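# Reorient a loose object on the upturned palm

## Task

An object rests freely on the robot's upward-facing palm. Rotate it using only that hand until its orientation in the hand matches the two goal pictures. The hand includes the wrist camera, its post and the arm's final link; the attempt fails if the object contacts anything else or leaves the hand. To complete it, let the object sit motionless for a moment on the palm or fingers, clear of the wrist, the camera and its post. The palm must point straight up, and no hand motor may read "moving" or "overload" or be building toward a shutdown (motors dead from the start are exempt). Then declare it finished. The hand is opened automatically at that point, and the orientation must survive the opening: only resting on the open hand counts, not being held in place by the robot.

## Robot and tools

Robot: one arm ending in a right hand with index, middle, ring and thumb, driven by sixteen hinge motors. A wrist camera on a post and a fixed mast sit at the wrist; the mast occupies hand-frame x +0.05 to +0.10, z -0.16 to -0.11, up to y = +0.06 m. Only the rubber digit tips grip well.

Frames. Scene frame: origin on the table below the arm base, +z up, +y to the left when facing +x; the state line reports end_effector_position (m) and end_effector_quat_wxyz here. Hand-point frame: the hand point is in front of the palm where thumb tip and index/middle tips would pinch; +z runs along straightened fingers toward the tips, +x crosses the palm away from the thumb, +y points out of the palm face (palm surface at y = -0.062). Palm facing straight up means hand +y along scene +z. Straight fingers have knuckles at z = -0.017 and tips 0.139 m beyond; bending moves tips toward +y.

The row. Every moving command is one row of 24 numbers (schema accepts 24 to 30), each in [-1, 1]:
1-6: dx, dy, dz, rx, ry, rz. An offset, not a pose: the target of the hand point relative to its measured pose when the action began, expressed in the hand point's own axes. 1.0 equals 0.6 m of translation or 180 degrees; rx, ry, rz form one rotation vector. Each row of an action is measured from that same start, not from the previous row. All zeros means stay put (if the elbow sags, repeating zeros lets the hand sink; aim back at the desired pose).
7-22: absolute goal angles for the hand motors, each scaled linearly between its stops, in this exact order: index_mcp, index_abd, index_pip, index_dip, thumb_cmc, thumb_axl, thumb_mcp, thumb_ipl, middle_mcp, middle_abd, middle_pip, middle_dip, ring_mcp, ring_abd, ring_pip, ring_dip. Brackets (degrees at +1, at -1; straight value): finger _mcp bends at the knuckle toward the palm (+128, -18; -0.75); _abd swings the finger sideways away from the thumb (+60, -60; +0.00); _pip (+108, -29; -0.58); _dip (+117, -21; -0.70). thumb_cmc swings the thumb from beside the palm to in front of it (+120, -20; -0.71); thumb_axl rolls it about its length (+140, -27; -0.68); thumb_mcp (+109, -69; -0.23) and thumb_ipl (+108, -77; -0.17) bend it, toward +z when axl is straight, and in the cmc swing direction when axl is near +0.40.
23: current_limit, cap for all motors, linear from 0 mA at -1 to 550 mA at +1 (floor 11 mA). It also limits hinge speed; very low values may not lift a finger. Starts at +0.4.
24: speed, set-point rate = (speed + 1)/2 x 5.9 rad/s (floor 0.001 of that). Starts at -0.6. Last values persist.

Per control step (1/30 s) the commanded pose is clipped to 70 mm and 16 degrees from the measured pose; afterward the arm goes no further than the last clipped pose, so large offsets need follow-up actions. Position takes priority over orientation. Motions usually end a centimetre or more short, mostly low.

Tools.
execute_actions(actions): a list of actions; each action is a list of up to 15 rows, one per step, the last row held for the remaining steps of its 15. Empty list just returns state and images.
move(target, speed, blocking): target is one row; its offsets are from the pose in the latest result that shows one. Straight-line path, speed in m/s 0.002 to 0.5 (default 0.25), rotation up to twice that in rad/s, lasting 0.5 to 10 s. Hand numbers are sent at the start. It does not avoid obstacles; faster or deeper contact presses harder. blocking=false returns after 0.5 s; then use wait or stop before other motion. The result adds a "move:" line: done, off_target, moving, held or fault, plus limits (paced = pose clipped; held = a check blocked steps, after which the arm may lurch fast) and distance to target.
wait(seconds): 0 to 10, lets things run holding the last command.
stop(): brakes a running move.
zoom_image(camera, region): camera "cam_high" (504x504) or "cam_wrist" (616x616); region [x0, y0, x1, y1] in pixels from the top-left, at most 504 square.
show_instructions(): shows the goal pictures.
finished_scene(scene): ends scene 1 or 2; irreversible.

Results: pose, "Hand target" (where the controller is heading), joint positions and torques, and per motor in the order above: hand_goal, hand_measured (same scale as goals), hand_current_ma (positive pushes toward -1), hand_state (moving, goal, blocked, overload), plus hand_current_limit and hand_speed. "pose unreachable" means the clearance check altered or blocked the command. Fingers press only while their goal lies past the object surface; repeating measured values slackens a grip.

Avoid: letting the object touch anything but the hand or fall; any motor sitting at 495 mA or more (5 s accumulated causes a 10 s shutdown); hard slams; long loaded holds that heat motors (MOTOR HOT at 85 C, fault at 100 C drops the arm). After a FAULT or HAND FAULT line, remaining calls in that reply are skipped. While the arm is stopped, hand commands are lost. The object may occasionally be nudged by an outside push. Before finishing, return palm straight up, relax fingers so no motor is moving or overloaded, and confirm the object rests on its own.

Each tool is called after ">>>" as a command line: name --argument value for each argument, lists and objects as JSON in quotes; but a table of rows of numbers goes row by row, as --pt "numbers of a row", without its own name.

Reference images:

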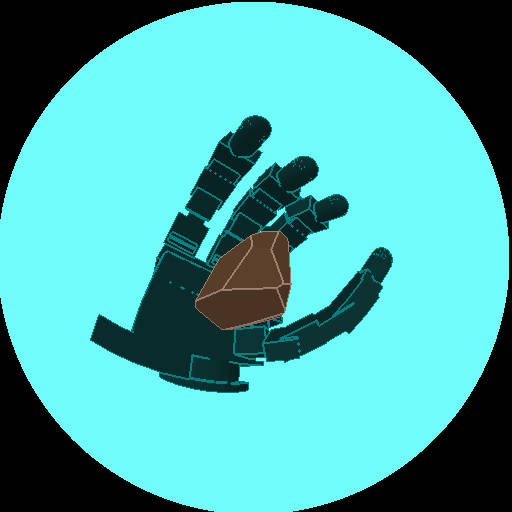

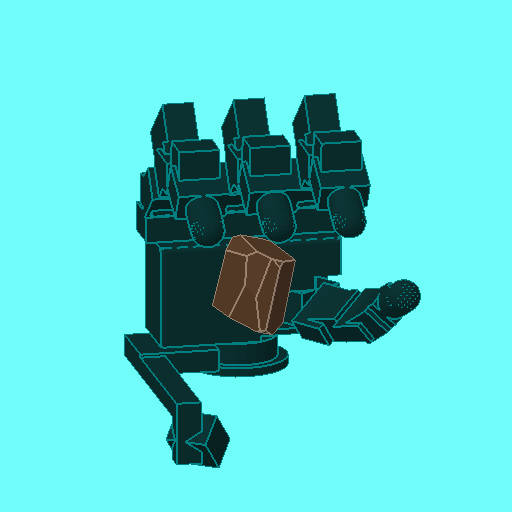

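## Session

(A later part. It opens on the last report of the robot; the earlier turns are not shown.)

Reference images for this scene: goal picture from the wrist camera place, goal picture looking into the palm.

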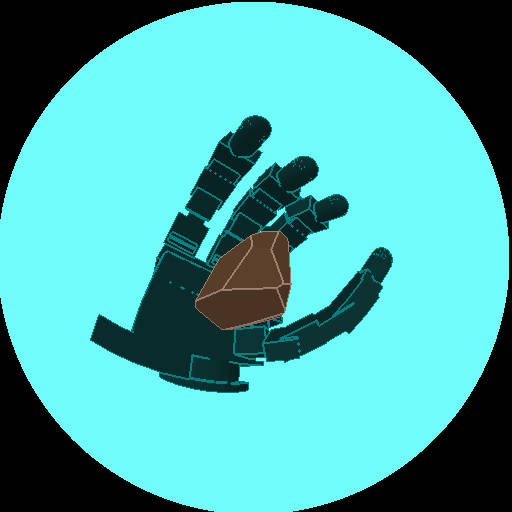

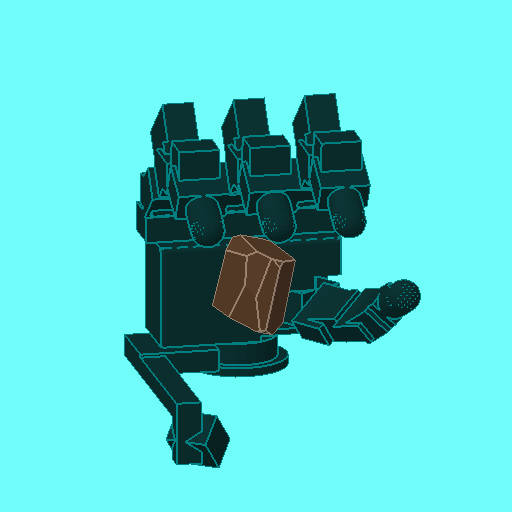

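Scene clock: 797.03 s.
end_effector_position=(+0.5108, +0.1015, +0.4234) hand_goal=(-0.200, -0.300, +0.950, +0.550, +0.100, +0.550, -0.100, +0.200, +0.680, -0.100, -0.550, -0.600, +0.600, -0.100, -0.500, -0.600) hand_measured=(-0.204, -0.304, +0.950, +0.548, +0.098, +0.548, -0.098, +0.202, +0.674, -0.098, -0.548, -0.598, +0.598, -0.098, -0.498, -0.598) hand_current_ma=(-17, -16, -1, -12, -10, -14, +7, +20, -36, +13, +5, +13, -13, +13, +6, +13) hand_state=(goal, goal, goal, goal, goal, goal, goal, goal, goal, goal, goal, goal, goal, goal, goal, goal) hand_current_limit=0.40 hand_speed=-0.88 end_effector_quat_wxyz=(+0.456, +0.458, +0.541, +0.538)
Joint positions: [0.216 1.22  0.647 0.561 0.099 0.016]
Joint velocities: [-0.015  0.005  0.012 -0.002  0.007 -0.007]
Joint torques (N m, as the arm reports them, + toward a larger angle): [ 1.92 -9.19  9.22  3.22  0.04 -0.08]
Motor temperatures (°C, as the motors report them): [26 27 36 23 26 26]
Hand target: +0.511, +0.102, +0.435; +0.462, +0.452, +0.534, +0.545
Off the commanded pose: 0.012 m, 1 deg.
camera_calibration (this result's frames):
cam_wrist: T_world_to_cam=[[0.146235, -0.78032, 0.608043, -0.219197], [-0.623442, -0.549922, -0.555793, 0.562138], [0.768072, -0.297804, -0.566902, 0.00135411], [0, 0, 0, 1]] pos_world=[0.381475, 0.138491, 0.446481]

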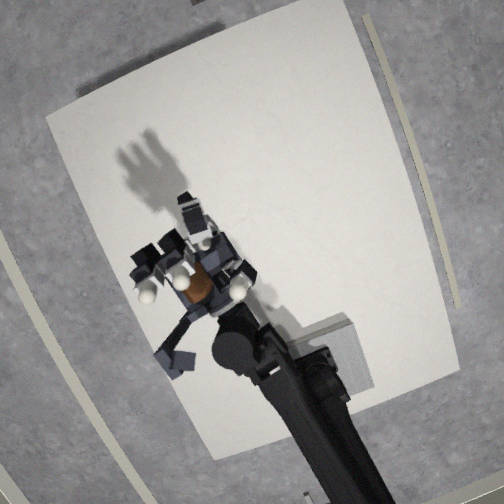

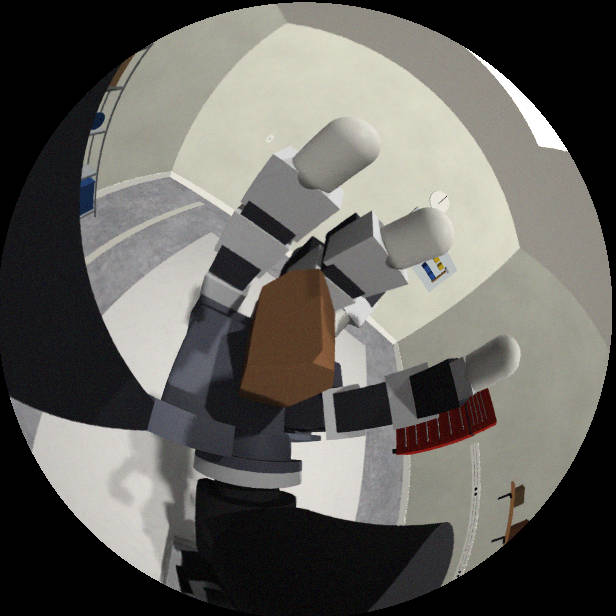

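>>> execute_actions --actions '[]'

Scene clock: 808.43 s.
end_effector_position=(+0.5108, +0.1015, +0.4234) hand_goal=(-0.200, -0.300, +0.950, +0.550, +0.100, +0.550, -0.100, +0.200, +0.680, -0.100, -0.550, -0.600, +0.600, -0.100, -0.500, -0.600) hand_measured=(-0.204, -0.304, +0.950, +0.548, +0.098, +0.548, -0.098, +0.202, +0.674, -0.098, -0.548, -0.598, +0.598, -0.098, -0.498, -0.598) hand_current_ma=(-17, -16, -1, -12, -10, -14, +7, +20, -36, +13, +5, +13, -13, +13, +6, +13) hand_state=(goal, goal, goal, goal, goal, goal, goal, goal, goal, goal, goal, goal, goal, goal, goal, goal) hand_current_limit=0.40 hand_speed=-0.88 end_effector_quat_wxyz=(+0.456, +0.458, +0.541, +0.538)
Joint positions: [0.216 1.22  0.647 0.561 0.099 0.016]
Joint velocities: [ 0.024 -0.015  0.012  0.012  0.022  0.007]
Joint torques (N m, as the arm reports them, + toward a larger angle): [ 1.89 -9.26  9.23  3.26  0.03 -0.09]
Motor temperatures (°C, as the motors report them): [26 27 36 23 26 26]
Hand target: +0.511, +0.102, +0.435; +0.462, +0.452, +0.534, +0.545
Off the commanded pose: 0.012 m, 1 deg.
camera_calibration (this result's frames):
cam_wrist: T_world_to_cam=[[0.146235, -0.78032, 0.608043, -0.219197], [-0.623442, -0.549922, -0.555793, 0.562138], [0.768072, -0.297804, -0.566902, 0.00135411], [0, 0, 0, 1]] pos_world=[0.381475, 0.138491, 0.446481]

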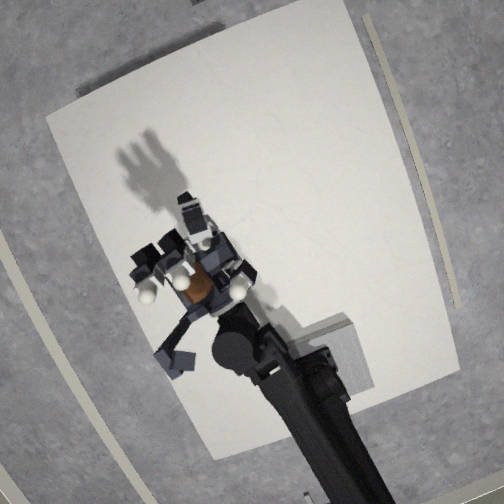

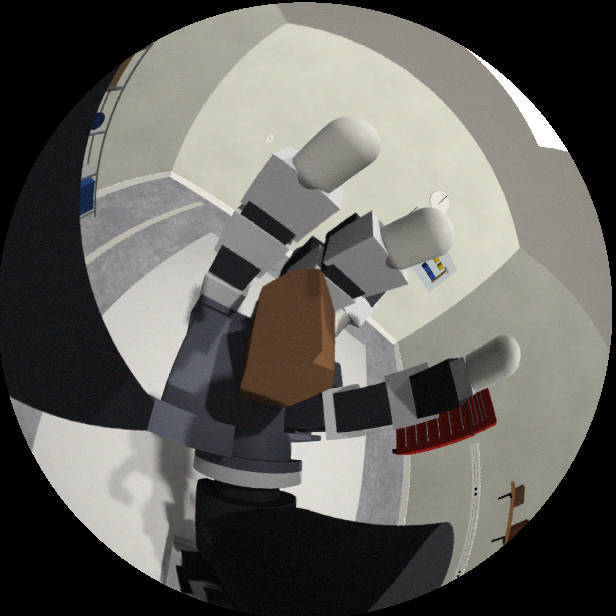

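Back off middle and ring.

>>> execute_actions --actions '[[[0,0.02,0,-0.008,0,0,-0.2,-0.3,0.95,0.55,0.1,0.55,-0.1,0.2,0.3,-0.1,-0.55,-0.6,0.2,-0.1,-0.5,-0.6,0.4,-0.8]],[[0,0.02,0,-0.008,0,0,-0.2,-0.3,0.95,0.55,0.1,0.55,-0.1,0.2,0.3,-0.1,-0.55,-0.6,0.2,-0.1,-0.5,-0.6,0.4,-0.8]]]'

>>> zoom_image --camera "cam_wrist" --region '[190,200,440,450]'

>>> zoom_image --camera "cam_high" --region '[100,170,280,350]'

Scene clock: 813.13 s.
end_effector_position=(+0.5108, +0.1015, +0.4234) hand_goal=(-0.200, -0.300, +0.950, +0.550, +0.100, +0.550, -0.100, +0.200, +0.300, -0.100, -0.550, -0.600, +0.200, -0.100, -0.500, -0.600) hand_measured=(-0.204, -0.304, +0.950, +0.548, +0.098, +0.548, -0.098, +0.202, +0.298, -0.098, -0.548, -0.598, +0.196, -0.098, -0.498, -0.598) hand_current_ma=(-17, -16, -1, -12, -10, -14, +7, +20, -10, +12, +5, +13, -20, +13, +5, +13) hand_state=(goal, goal, goal, goal, goal, goal, goal, goal, goal, goal, goal, goal, moving, goal, goal, goal) hand_current_limit=0.40 hand_speed=-0.80 end_effector_quat_wxyz=(+0.456, +0.458, +0.541, +0.538)
Joint positions: [0.216 1.22  0.647 0.561 0.099 0.016]
Joint velocities: [-0.015  0.005  0.007  0.002 -0.007  0.022]
Joint torques (N m, as the arm reports them, + toward a larger angle): [ 1.66 -9.31  9.27  3.36  0.04 -0.09]
Motor temperatures (°C, as the motors report them): [26 27 36 23 26 26]
Hand target: +0.511, +0.102, +0.435; +0.462, +0.452, +0.534, +0.545
Off the commanded pose: 0.012 m, 1 deg.
camera_calibration (this result's frames):
cam_wrist: T_world_to_cam=[[0.146235, -0.78032, 0.608043, -0.219197], [-0.623442, -0.549922, -0.555793, 0.562138], [0.768072, -0.297804, -0.566902, 0.00135411], [0, 0, 0, 1]] pos_world=[0.381475, 0.138491, 0.446481]

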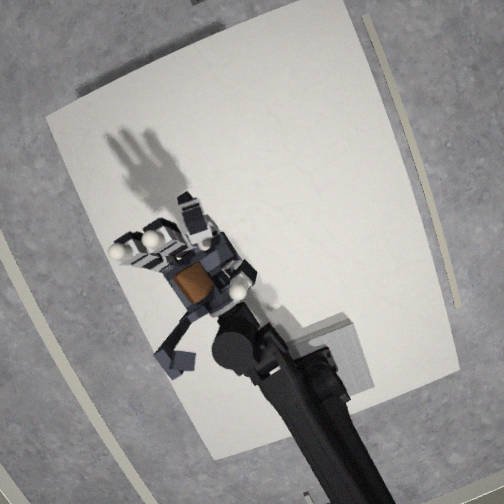

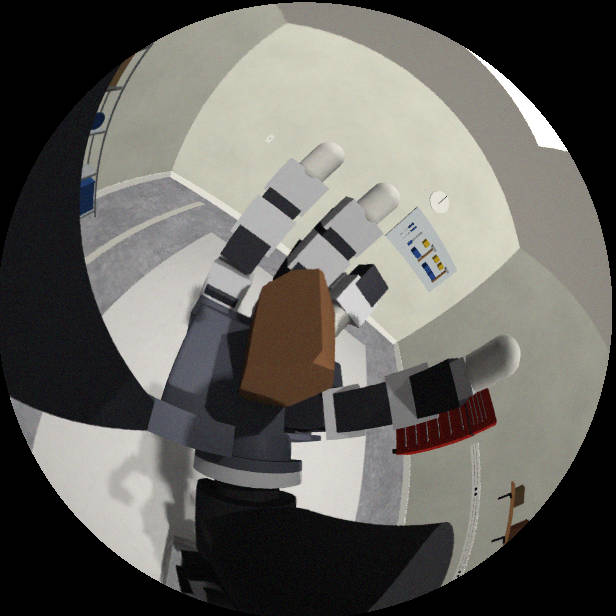

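Region (190, 200, 440, 450) of cam_wrist's 616x616 image, scaled by 2.016, with more detail than that image has.

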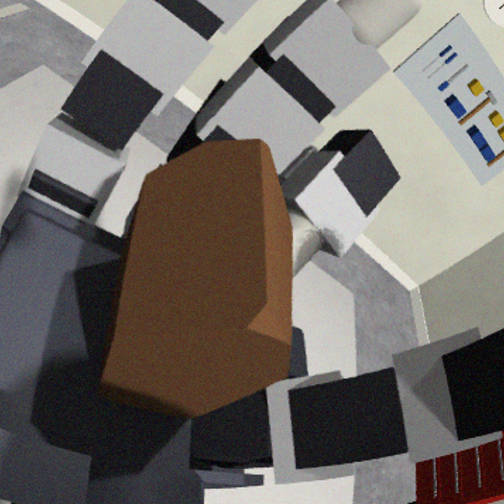

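Region (100, 170, 280, 350) of cam_high's 504x504 image, scaled by 2.800, with more detail than that image has.

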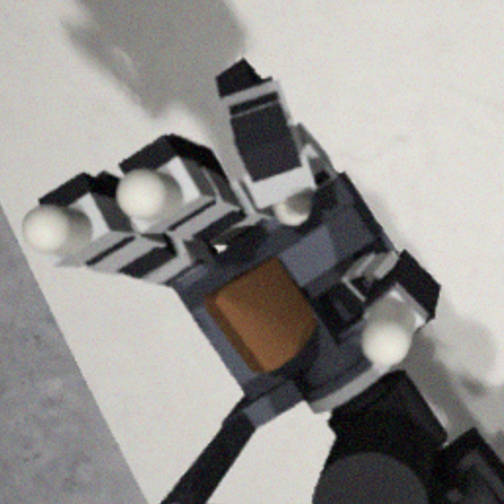

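>>> zoom_image --camera "cam_high" --region '[160,250,230,320]'

>>> zoom_image --camera "cam_wrist" --region '[225,255,365,415]'

Region (160, 250, 230, 320) of cam_high's 504x504 image, scaled by 7.200, with more detail than that image has.

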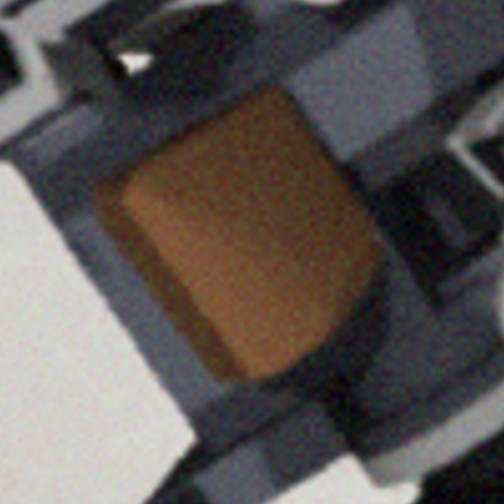

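Region (225, 255, 365, 415) of cam_wrist's 616x616 image, scaled by 3.150, with more detail than that image has; it fills the left 441 columns of this view, and the rest is white.

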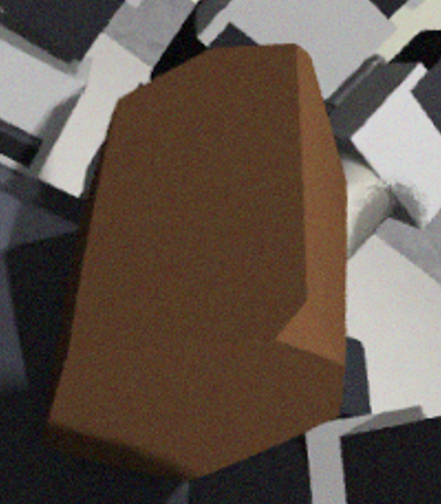

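>>> execute_actions --actions '[[[0,0.02,0,-0.008,0,0.025,-0.2,-0.3,0.95,0.55,0.1,0.55,-0.1,0.2,0.3,-0.1,-0.55,-0.6,0.2,-0.1,-0.5,-0.6,0.4,-0.8]],[[0,0.02,0,-0.008,0,0.025,-0.2,-0.3,0.95,0.55,0.1,0.55,-0.1,0.2,0.3,-0.1,-0.55,-0.6,0.2,-0.1,-0.5,-0.6,0.4,-0.8]]]'

>>> zoom_image --camera "cam_wrist" --region '[190,200,440,450]'

Scene clock: 835.77 s.
end_effector_position=(+0.5113, +0.0914, +0.4199) hand_goal=(-0.200, -0.300, +0.950, +0.550, +0.100, +0.550, -0.100, +0.200, +0.300, -0.100, -0.550, -0.600, +0.200, -0.100, -0.500, -0.600) hand_measured=(-0.204, -0.304, +0.950, +0.548, +0.096, +0.548, -0.100, +0.202, +0.298, -0.098, -0.548, -0.598, +0.196, -0.098, -0.498, -0.598) hand_current_ma=(-18, -15, -1, -12, -17, -14, +3, +17, -10, +9, +5, +13, -19, +10, +5, +13) hand_state=(goal, goal, goal, goal, goal, goal, goal, goal, goal, goal, goal, goal, goal, goal, goal, goal) hand_current_limit=0.40 hand_speed=-0.80 end_effector_quat_wxyz=(+0.428, +0.496, +0.506, +0.562)
Joint positions: [0.228 1.22  0.647 0.561 0.131 0.141]
Joint velocities: [-0.005 -0.015 -0.012  0.002 -0.022  0.051]
Joint torques (N m, as the arm reports them, + toward a larger angle): [ 2.83 -9.6   9.61  2.99  0.17  0.02]
Motor temperatures (°C, as the motors report them): [26 27 36 23 26 26]
Hand target: +0.511, +0.096, +0.434; +0.425, +0.492, +0.498, +0.574
Off the commanded pose: 0.015 m, 2 deg.
camera_calibration (this result's frames):
cam_wrist: T_world_to_cam=[[0.139314, -0.852533, 0.503764, -0.171054], [-0.645377, -0.464011, -0.606781, 0.579713], [0.751053, -0.240585, -0.614848, 0.019621], [0, 0, 0, 1]] pos_world=[0.383227, 0.127884, 0.449994]

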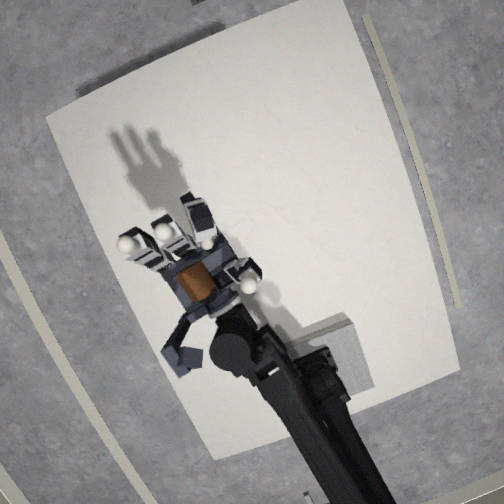

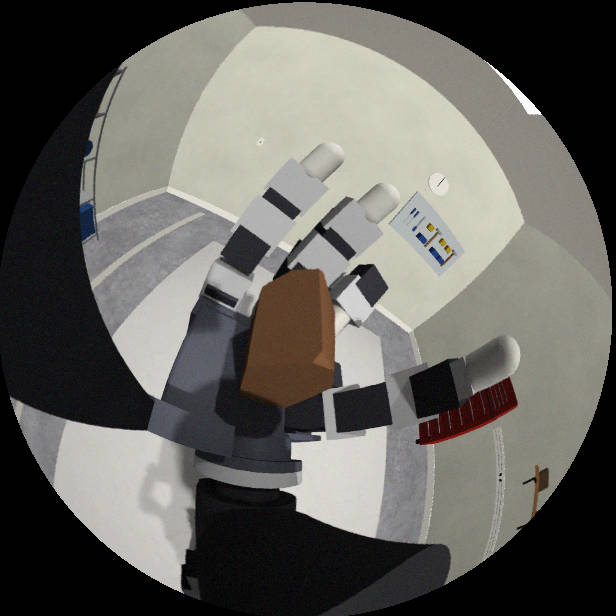

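Region (190, 200, 440, 450) of cam_wrist's 616x616 image, scaled by 2.016, with more detail than that image has.

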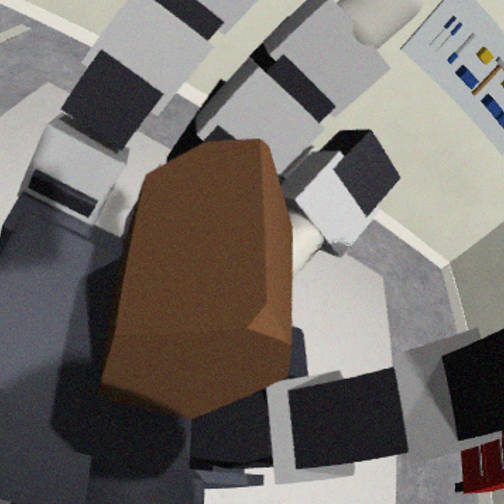

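>>> execute_actions --actions '[[[0,0.02,0,-0.008,0,0.025,-0.2,-0.3,0.95,0.55,0.1,0.55,-0.1,0.2,0.3,-0.1,-0.55,-0.6,0.2,-0.1,-0.5,-0.6,0.4,-0.8]],[[0,0.02,0,-0.008,0,0.015,-0.2,-0.3,0.95,0.55,0.1,0.55,-0.1,0.2,0.3,-0.1,-0.55,-0.6,0.2,-0.1,-0.5,-0.6,0.4,-0.8]]]'

>>> zoom_image --camera "cam_wrist" --region '[190,200,440,450]'

>>> zoom_image --camera "cam_high" --region '[130,200,280,350]'

Scene clock: 842.23 s.
end_effector_position=(+0.5117, +0.0811, +0.4164) hand_goal=(-0.200, -0.300, +0.950, +0.550, +0.100, +0.550, -0.100, +0.200, +0.300, -0.100, -0.550, -0.600, +0.200, -0.100, -0.500, -0.600) hand_measured=(-0.204, -0.304, +0.950, +0.548, +0.096, +0.548, -0.100, +0.202, +0.298, -0.098, -0.548, -0.598, +0.196, -0.098, -0.498, -0.598) hand_current_ma=(-18, -15, -1, -12, -22, -14, -1, +15, -11, +6, +5, +13, -19, +7, +5, +13) hand_state=(goal, goal, goal, goal, goal, goal, goal, goal, goal, goal, goal, goal, goal, goal, goal, goal) hand_current_limit=0.40 hand_speed=-0.80 end_effector_quat_wxyz=(+0.407, +0.524, +0.476, +0.577)
Joint positions: [0.23  1.22  0.647 0.561 0.155 0.236]
Joint velocities: [ 0.005 -0.005 -0.007  0.012  0.037 -0.022]
Joint torques (N m, as the arm reports them, + toward a larger angle): [ 2.39 -9.66  9.51  3.03  0.17 -0.05]
Motor temperatures (°C, as the motors report them): [26 27 36 23 26 26]
Hand target: +0.512, +0.083, +0.429; +0.406, +0.521, +0.467, +0.588
Off the commanded pose: 0.013 m, 2 deg.
camera_calibration (this result's frames):
cam_wrist: T_world_to_cam=[[0.126317, -0.89852, 0.420364, -0.13303], [-0.662092, -0.391923, -0.638772, 0.589172], [0.7387, -0.197632, -0.644409, 0.0298693], [0, 0, 0, 1]] pos_world=[0.384826, 0.117283, 0.451516]

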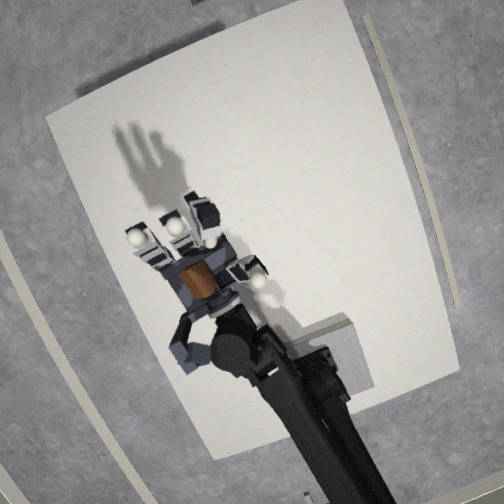

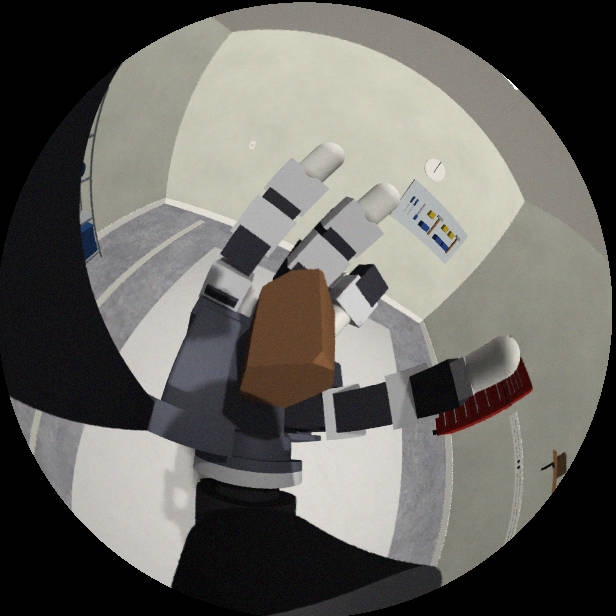

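Region (190, 200, 440, 450) of cam_wrist's 616x616 image, scaled by 2.016, with more detail than that image has.

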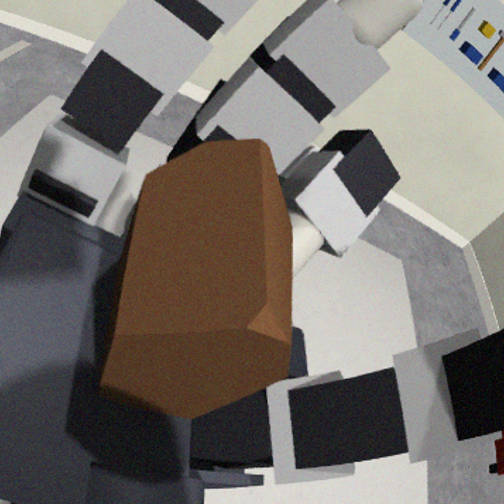

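Region (130, 200, 280, 350) of cam_high's 504x504 image, scaled by 3.360, with more detail than that image has.

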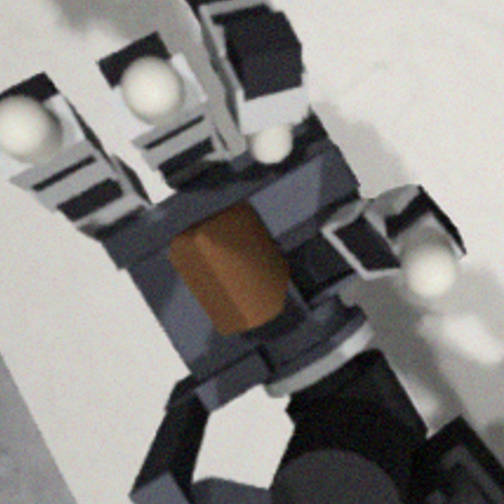

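>>> execute_actions --actions '[[[0,0.02,0,-0.008,0,-0.03,-0.2,-0.3,0.95,0.55,0.1,0.55,-0.1,0.2,0.3,-0.1,-0.55,-0.6,0.2,-0.1,-0.5,-0.6,0.4,-0.9]],[[0,0.02,0,-0.008,0,-0.03,-0.2,-0.3,0.95,0.55,0.1,0.55,-0.1,0.2,0.3,-0.1,-0.55,-0.6,0.2,-0.1,-0.5,-0.6,0.4,-0.9]],[[0,0.02,0,-0.008,0,0,-0.2,-0.3,0.95,0.55,-0.15,0.55,-0.1,0.2,0.3,-0.1,-0.55,-0.6,0.2,-0.1,-0.5,-0.6,0.4,-0.9]],[[0,0.02,0,-0.008,0,0,-0.2,-0.3,0.95,0.55,-0.15,0.55,-0.1,0.2,0.3,-0.1,-0.55,-0.6,0.2,-0.1,-0.5,-0.6,0.4,-0.9]]]'

>>> zoom_image --camera "cam_wrist" --region '[190,200,440,450]'

>>> zoom_image --camera "cam_high" --region '[130,200,280,350]'

Scene clock: 853.23 s.
end_effector_position=(+0.5131, +0.0845, +0.4223) hand_goal=(-0.200, -0.300, +0.950, +0.550, -0.150, +0.550, -0.100, +0.200, +0.300, -0.100, -0.550, -0.600, +0.200, -0.100, -0.500, -0.600) hand_measured=(-0.204, -0.304, +0.950, +0.548, -0.128, +0.548, -0.100, +0.202, +0.298, -0.100, -0.548, -0.598, +0.196, -0.100, -0.498, -0.598) hand_current_ma=(-19, -15, -1, -12, -17, -13, -5, +13, -11, +2, +5, +13, -19, +3, +5, +13) hand_state=(goal, goal, goal, goal, moving, goal, goal, goal, goal, goal, goal, goal, goal, goal, goal, goal) hand_current_limit=0.40 hand_speed=-0.90 end_effector_quat_wxyz=(+0.452, +0.481, +0.520, +0.543)
Joint positions: [0.197 1.22  0.647 0.561 0.114 0.068]
Joint velocities: [-0.005 -0.005 -0.007  0.012 -0.022 -0.007]
Joint torques (N m, as the arm reports them, + toward a larger angle): [ 1.83 -9.37  9.25  3.34  0.05 -0.12]
Motor temperatures (°C, as the motors report them): [26 27 36 23 26 26]
Hand target: +0.513, +0.084, +0.434; +0.457, +0.475, +0.513, +0.549
Off the commanded pose: 0.012 m, 1 deg.
camera_calibration (this result's frames):
cam_wrist: T_world_to_cam=[[0.122945, -0.81563, 0.565361, -0.199098], [-0.645649, -0.498374, -0.578586, 0.570326], [0.753673, -0.29389, -0.587883, 0.00982417], [0, 0, 0, 1]] pos_world=[0.385304, 0.124732, 0.44832]

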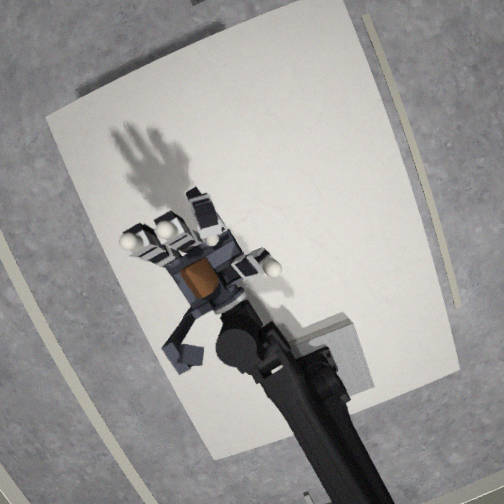

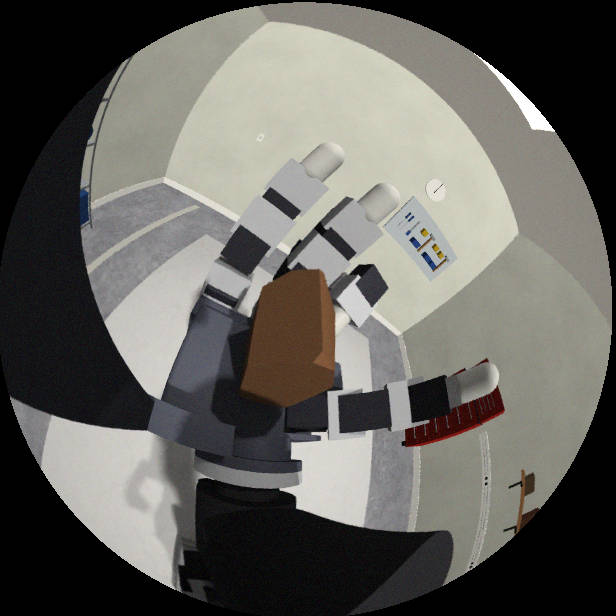

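Region (190, 200, 440, 450) of cam_wrist's 616x616 image, scaled by 2.016, with more detail than that image has.

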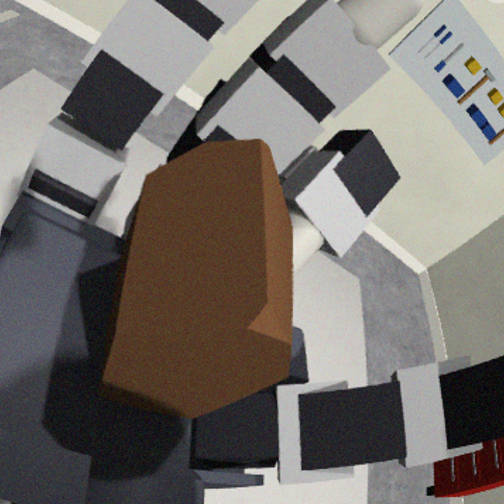

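Region (130, 200, 280, 350) of cam_high's 504x504 image, scaled by 3.360, with more detail than that image has.

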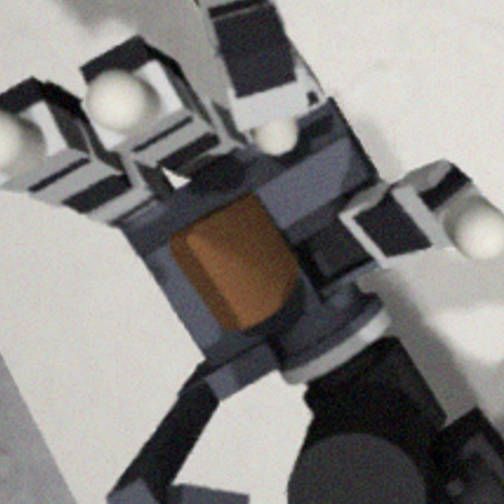

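>>> execute_actions --actions '[[[0,0.02,0,-0.008,0,-0.012,-0.2,-0.3,0.95,0.55,-0.15,0.72,0.3,0.6,-0.55,-0.1,0.2,0.2,0.2,-0.1,-0.5,-0.6,0.4,-0.6]],[[0,0.02,0,-0.008,0,0,-0.2,-0.3,0.95,0.55,-0.05,0.72,0.5,0.85,-0.55,-0.1,0.85,0.75,0.2,-0.1,-0.5,-0.6,0.4,-0.6]],[[0,0.02,0,-0.008,0,0,-0.2,-0.3,0.95,0.55,0.05,0.72,0.55,0.87,-0.4,-0.1,0.97,0.65,0.2,-0.1,-0.5,-0.6,0.4,-0.7]],[[0,0.02,0,-0.008,0,0,-0.2,-0.3,0.95,0.55,0.05,0.72,0.55,0.87,-0.2,-0.1,0.97,0.5,0.2,-0.1,-0.5,-0.6,0.4,-0.8]]]'

>>> zoom_image --camera "cam_wrist" --region '[190,200,440,450]'

>>> zoom_image --camera "cam_high" --region '[130,200,280,350]'

Scene clock: 868.27 s.
end_effector_position=(+0.5129, +0.0880, +0.4230) hand_goal=(-0.200, -0.300, +0.950, +0.550, +0.050, +0.720, +0.550, +0.870, -0.200, -0.100, +0.970, +0.500, +0.200, -0.100, -0.500, -0.600) hand_measured=(-0.204, -0.304, +0.950, +0.548, +0.044, +0.720, +0.550, +0.870, -0.222, -0.100, +0.970, +0.504, +0.196, -0.100, -0.498, -0.598) hand_current_ma=(-19, -15, -1, -12, -26, -5, +6, -6, -63, +2, -1, +18, -19, +3, +5, +13) hand_state=(goal, goal, goal, goal, goal, goal, goal, goal, moving, goal, goal, goal, goal, goal, goal, goal) hand_current_limit=0.40 hand_speed=-0.80 end_effector_quat_wxyz=(+0.457, +0.471, +0.529, +0.538)
Joint positions: [0.196 1.22  0.647 0.561 0.107 0.039]
Joint velocities: [-0.005 -0.015  0.012  0.002 -0.066  0.007]
Joint torques (N m, as the arm reports them, + toward a larger angle): [ 1.77 -9.31  9.29  3.38  0.02 -0.06]
Motor temperatures (°C, as the motors report them): [26 27 36 23 26 26]
Hand target: +0.513, +0.088, +0.435; +0.463, +0.466, +0.522, +0.544
Off the commanded pose: 0.012 m, 1 deg.
camera_calibration (this result's frames):
cam_wrist: T_world_to_cam=[[0.126388, -0.798185, 0.589005, -0.209934], [-0.639949, -0.519292, -0.566394, 0.566079], [0.757952, -0.305348, -0.576429, 0.0054503], [0, 0, 0, 1]] pos_world=[0.384663, 0.128058, 0.447418]

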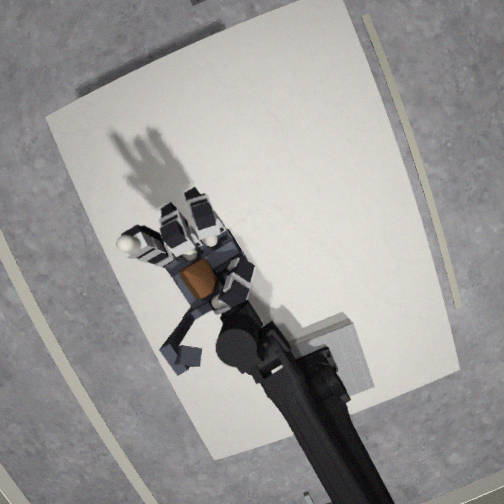

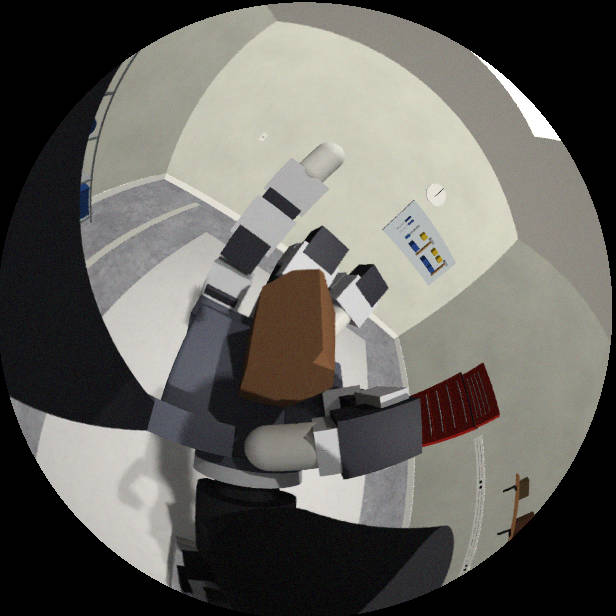

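Region (190, 200, 440, 450) of cam_wrist's 616x616 image, scaled by 2.016, with more detail than that image has.

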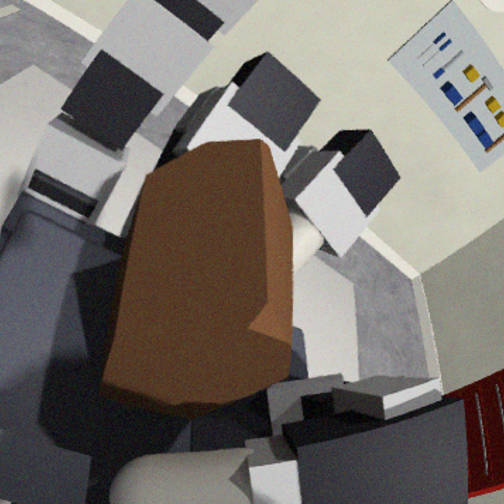

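Region (130, 200, 280, 350) of cam_high's 504x504 image, scaled by 3.360, with more detail than that image has.

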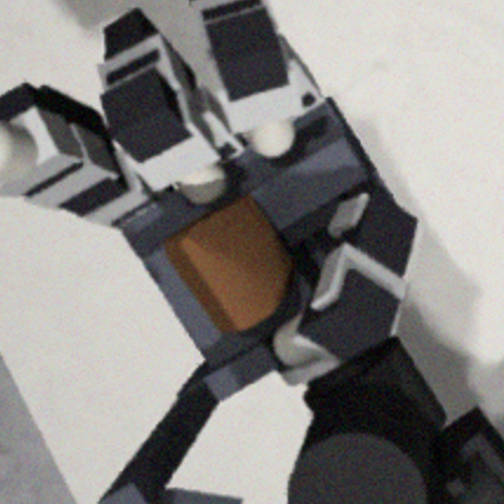

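>>> execute_actions --actions '[[[0,0.02,0,-0.008,0,0,-0.2,-0.3,0.95,0.55,0.0,0.6,0.55,0.87,-0.1,-0.1,0.97,0.45,0.2,-0.1,-0.5,-0.6,0.4,-0.88]],[[0,0.02,0,-0.008,0,0,-0.2,-0.3,0.95,0.55,0.0,0.5,0.55,0.87,-0.1,-0.1,0.97,0.45,0.2,-0.1,-0.5,-0.6,0.4,-0.88]]]'

>>> zoom_image --camera "cam_wrist" --region '[190,200,440,450]'

>>> zoom_image --camera "cam_high" --region '[130,200,280,350]'

Scene clock: 872.67 s.
end_effector_position=(+0.5129, +0.0880, +0.4230) hand_goal=(-0.200, -0.300, +0.950, +0.550, +0.000, +0.500, +0.550, +0.870, -0.100, -0.100, +0.970, +0.450, +0.200, -0.100, -0.500, -0.600) hand_measured=(-0.204, -0.304, +0.950, +0.548, -0.010, +0.570, +0.540, +0.866, -0.118, -0.100, +0.970, +0.460, +0.196, -0.100, -0.498, -0.598) hand_current_ma=(-19, -15, -1, -12, -52, +382, -63, -34, -99, +0, +1, +52, -19, +3, +5, +13) hand_state=(goal, goal, goal, goal, goal, moving, goal, goal, goal, goal, goal, goal, goal, goal, goal, goal) hand_current_limit=0.40 hand_speed=-0.88 end_effector_quat_wxyz=(+0.457, +0.471, +0.529, +0.538)
Joint positions: [0.196 1.22  0.647 0.561 0.107 0.039]
Joint velocities: [-0.015 -0.005  0.002 -0.012 -0.007 -0.022]
Joint torques (N m, as the arm reports them, + toward a larger angle): [ 1.9  -9.41  9.29  3.34  0.04 -0.07]
Motor temperatures (°C, as the motors report them): [26 27 36 23 26 26]
Hand target: +0.513, +0.088, +0.435; +0.463, +0.466, +0.522, +0.544
Off the commanded pose: 0.012 m, 1 deg.
camera_calibration (this result's frames):
cam_wrist: T_world_to_cam=[[0.126388, -0.798185, 0.589005, -0.209934], [-0.639949, -0.519292, -0.566394, 0.566079], [0.757952, -0.305348, -0.576429, 0.0054503], [0, 0, 0, 1]] pos_world=[0.384663, 0.128058, 0.447418]

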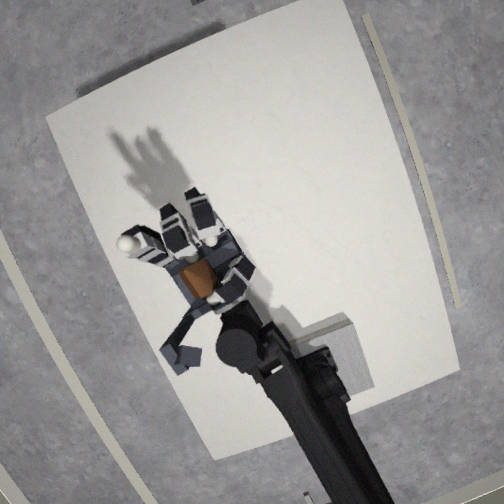

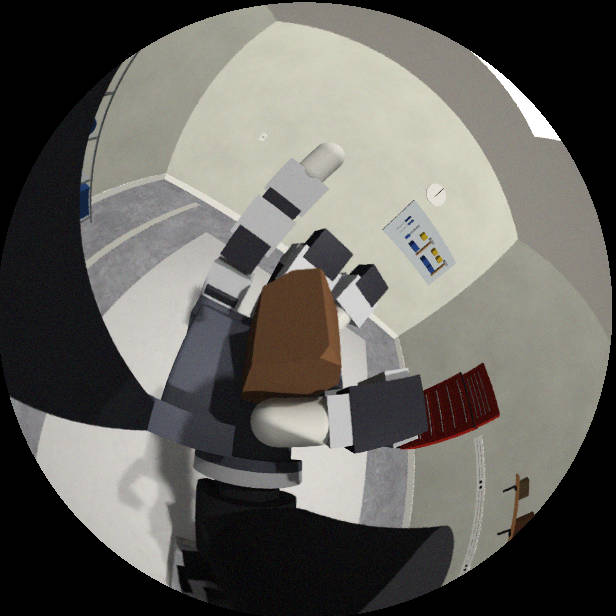

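Region (190, 200, 440, 450) of cam_wrist's 616x616 image, scaled by 2.016, with more detail than that image has.

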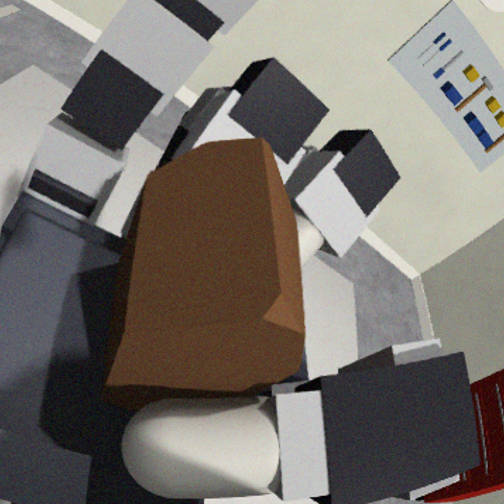

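Region (130, 200, 280, 350) of cam_high's 504x504 image, scaled by 3.360, with more detail than that image has.

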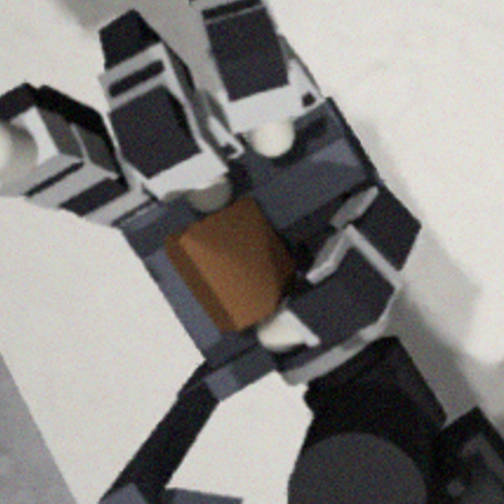

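>>> execute_actions --actions '[[[0,0.02,0,-0.008,0,0,-0.2,-0.3,0.95,0.55,0.08,0.53,0.53,0.87,-0.1,-0.1,0.97,0.45,0.2,-0.1,-0.5,-0.6,0.4,-0.9]],[[0,0.02,0,-0.008,0,0,-0.2,-0.3,0.95,0.55,0.16,0.53,0.5,0.87,-0.1,-0.15,0.97,0.45,0.2,-0.1,-0.5,-0.6,0.4,-0.9]]]'

>>> zoom_image --camera "cam_wrist" --region '[190,200,440,450]'

>>> zoom_image --camera "cam_high" --region '[130,200,280,350]'

Scene clock: 878.70 s.
end_effector_position=(+0.5129, +0.0880, +0.4230) hand_goal=(-0.200, -0.300, +0.950, +0.550, +0.160, +0.530, +0.500, +0.870, -0.100, -0.150, +0.970, +0.450, +0.200, -0.100, -0.500, -0.600) hand_measured=(-0.204, -0.304, +0.950, +0.548, +0.122, +0.570, +0.488, +0.862, -0.122, -0.152, +0.972, +0.464, +0.196, -0.100, -0.498, -0.598) hand_current_ma=(-19, -15, -1, -12, -193, +239, -84, -50, -115, -7, +7, +69, -19, +3, +5, +13) hand_state=(goal, goal, goal, goal, blocked, blocked, goal, goal, blocked, goal, goal, goal, goal, goal, goal, goal) hand_current_limit=0.40 hand_speed=-0.90 end_effector_quat_wxyz=(+0.457, +0.471, +0.529, +0.538)
Joint positions: [0.196 1.22  0.647 0.561 0.107 0.039]
Joint velocities: [0.024 0.005 0.007 0.017 0.007 0.022]
Joint torques (N m, as the arm reports them, + toward a larger angle): [ 1.93 -9.46  9.26  3.35  0.03 -0.06]
Motor temperatures (°C, as the motors report them): [26 27 36 23 26 26]
Hand target: +0.513, +0.088, +0.435; +0.463, +0.466, +0.522, +0.544
Off the commanded pose: 0.012 m, 1 deg.
camera_calibration (this result's frames):
cam_wrist: T_world_to_cam=[[0.126388, -0.798185, 0.589005, -0.209934], [-0.639949, -0.519292, -0.566394, 0.566079], [0.757952, -0.305348, -0.576429, 0.0054503], [0, 0, 0, 1]] pos_world=[0.384663, 0.128058, 0.447418]

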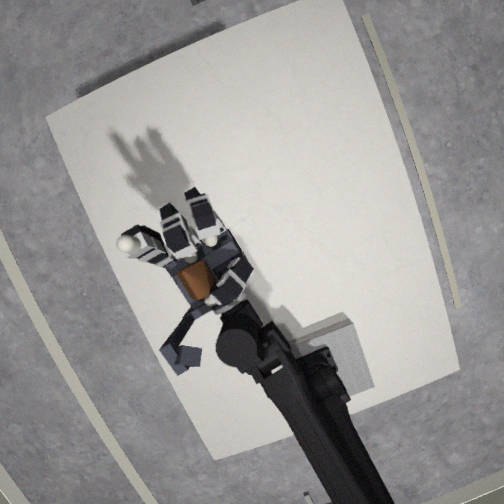

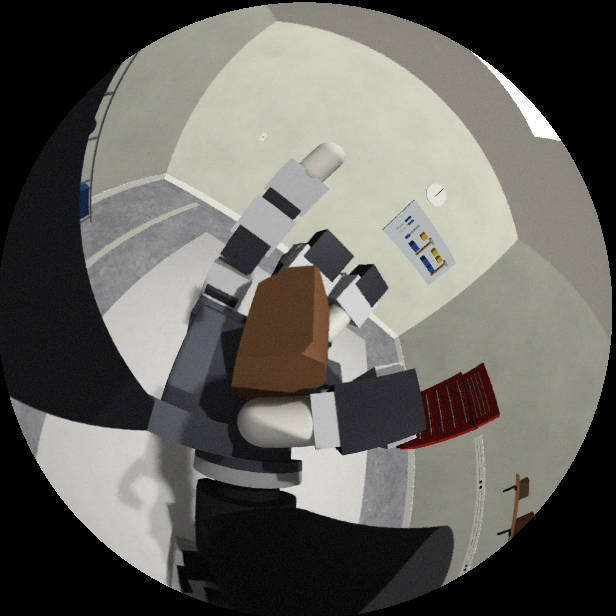

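Region (190, 200, 440, 450) of cam_wrist's 616x616 image, scaled by 2.016, with more detail than that image has.

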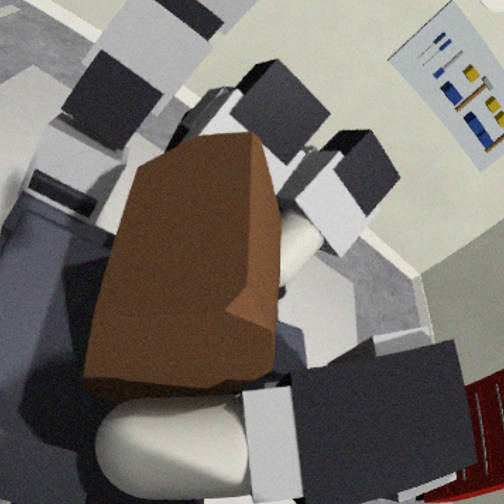

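Region (130, 200, 280, 350) of cam_high's 504x504 image, scaled by 3.360, with more detail than that image has.

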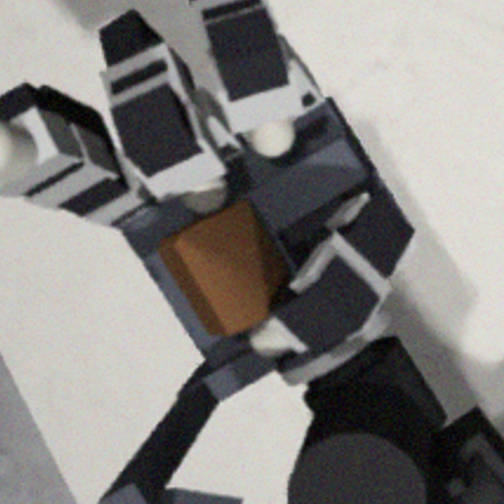

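>>> execute_actions --actions '[[[0,0.02,0,-0.008,0,0.03,-0.2,-0.3,0.95,0.55,0.14,0.52,0.43,0.87,-0.12,-0.2,0.95,0.42,0.5,-0.1,-0.5,-0.6,0.4,-0.88]],[[0,0.02,0,-0.008,0,0.03,-0.2,-0.3,0.95,0.55,0.22,0.52,0.41,0.87,-0.12,-0.28,0.95,0.42,0.6,-0.1,-0.5,-0.6,0.4,-0.88]]]'

>>> zoom_image --camera "cam_wrist" --region '[190,200,440,450]'

>>> zoom_image --camera "cam_high" --region '[130,200,280,350]'

Scene clock: 886.47 s.
end_effector_position=(+0.5126, +0.0776, +0.4182) hand_goal=(-0.200, -0.300, +0.950, +0.550, +0.220, +0.520, +0.410, +0.870, -0.120, -0.280, +0.950, +0.420, +0.600, -0.100, -0.500, -0.600) hand_measured=(-0.204, -0.302, +0.950, +0.548, +0.198, +0.548, +0.406, +0.866, -0.128, -0.280, +0.972, +0.448, +0.448, -0.100, -0.498, -0.598) hand_current_ma=(-19, -14, -1, -12, -116, +167, -22, -23, -47, -5, +116, +144, -53, +3, +5, +13) hand_state=(goal, goal, goal, goal, blocked, blocked, goal, goal, goal, goal, blocked, blocked, moving, goal, goal, goal) hand_current_limit=0.40 hand_speed=-0.88 end_effector_quat_wxyz=(+0.421, +0.516, +0.485, +0.567)
Joint positions: [0.214 1.22  0.647 0.561 0.147 0.194]
Joint velocities: [ 0.005 -0.005 -0.012  0.007  0.037 -0.022]
Joint torques (N m, as the arm reports them, + toward a larger angle): [ 2.8  -9.64  9.7   2.85  0.18  0.03]
Motor temperatures (°C, as the motors report them): [26 27 36 23 26 26]
Hand target: +0.513, +0.082, +0.433; +0.418, +0.512, +0.477, +0.580
Off the commanded pose: 0.015 m, 2 deg.
camera_calibration (this result's frames):
cam_wrist: T_world_to_cam=[[0.117432, -0.881385, 0.45757, -0.149376], [-0.661929, -0.41295, -0.625558, 0.585551], [0.740311, -0.229419, -0.631907, 0.0259834], [0, 0, 0, 1]] pos_world=[0.385899, 0.116107, 0.451065]

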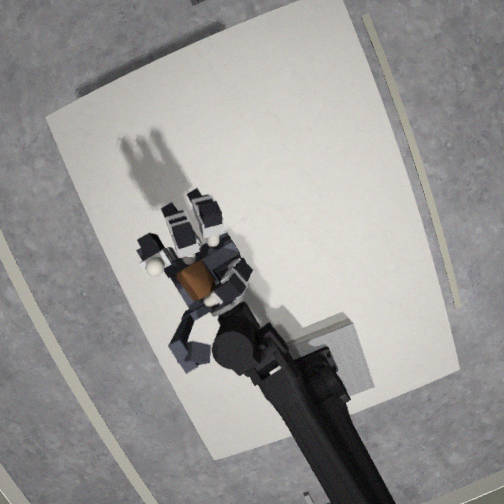

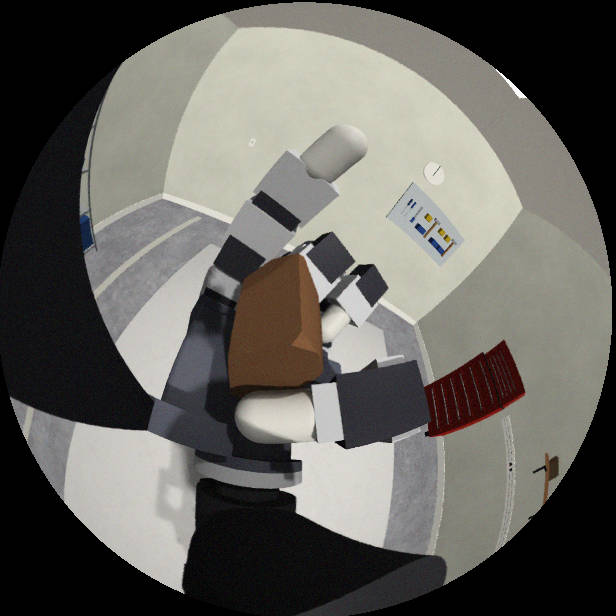

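Region (190, 200, 440, 450) of cam_wrist's 616x616 image, scaled by 2.016, with more detail than that image has.

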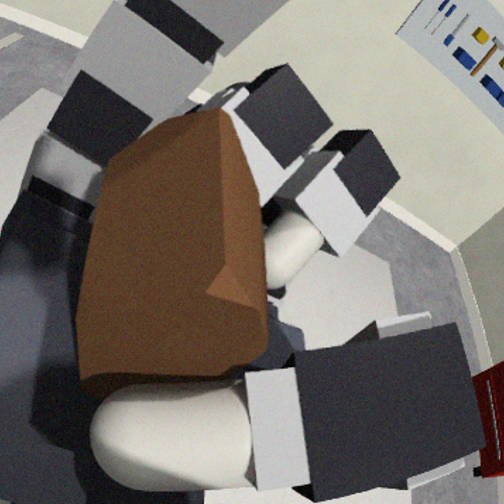

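Region (130, 200, 280, 350) of cam_high's 504x504 image, scaled by 3.360, with more detail than that image has.

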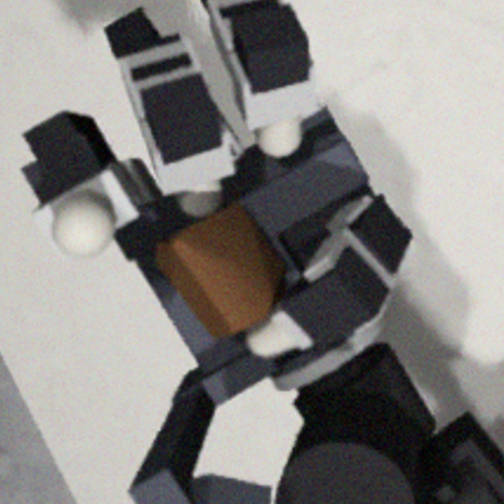

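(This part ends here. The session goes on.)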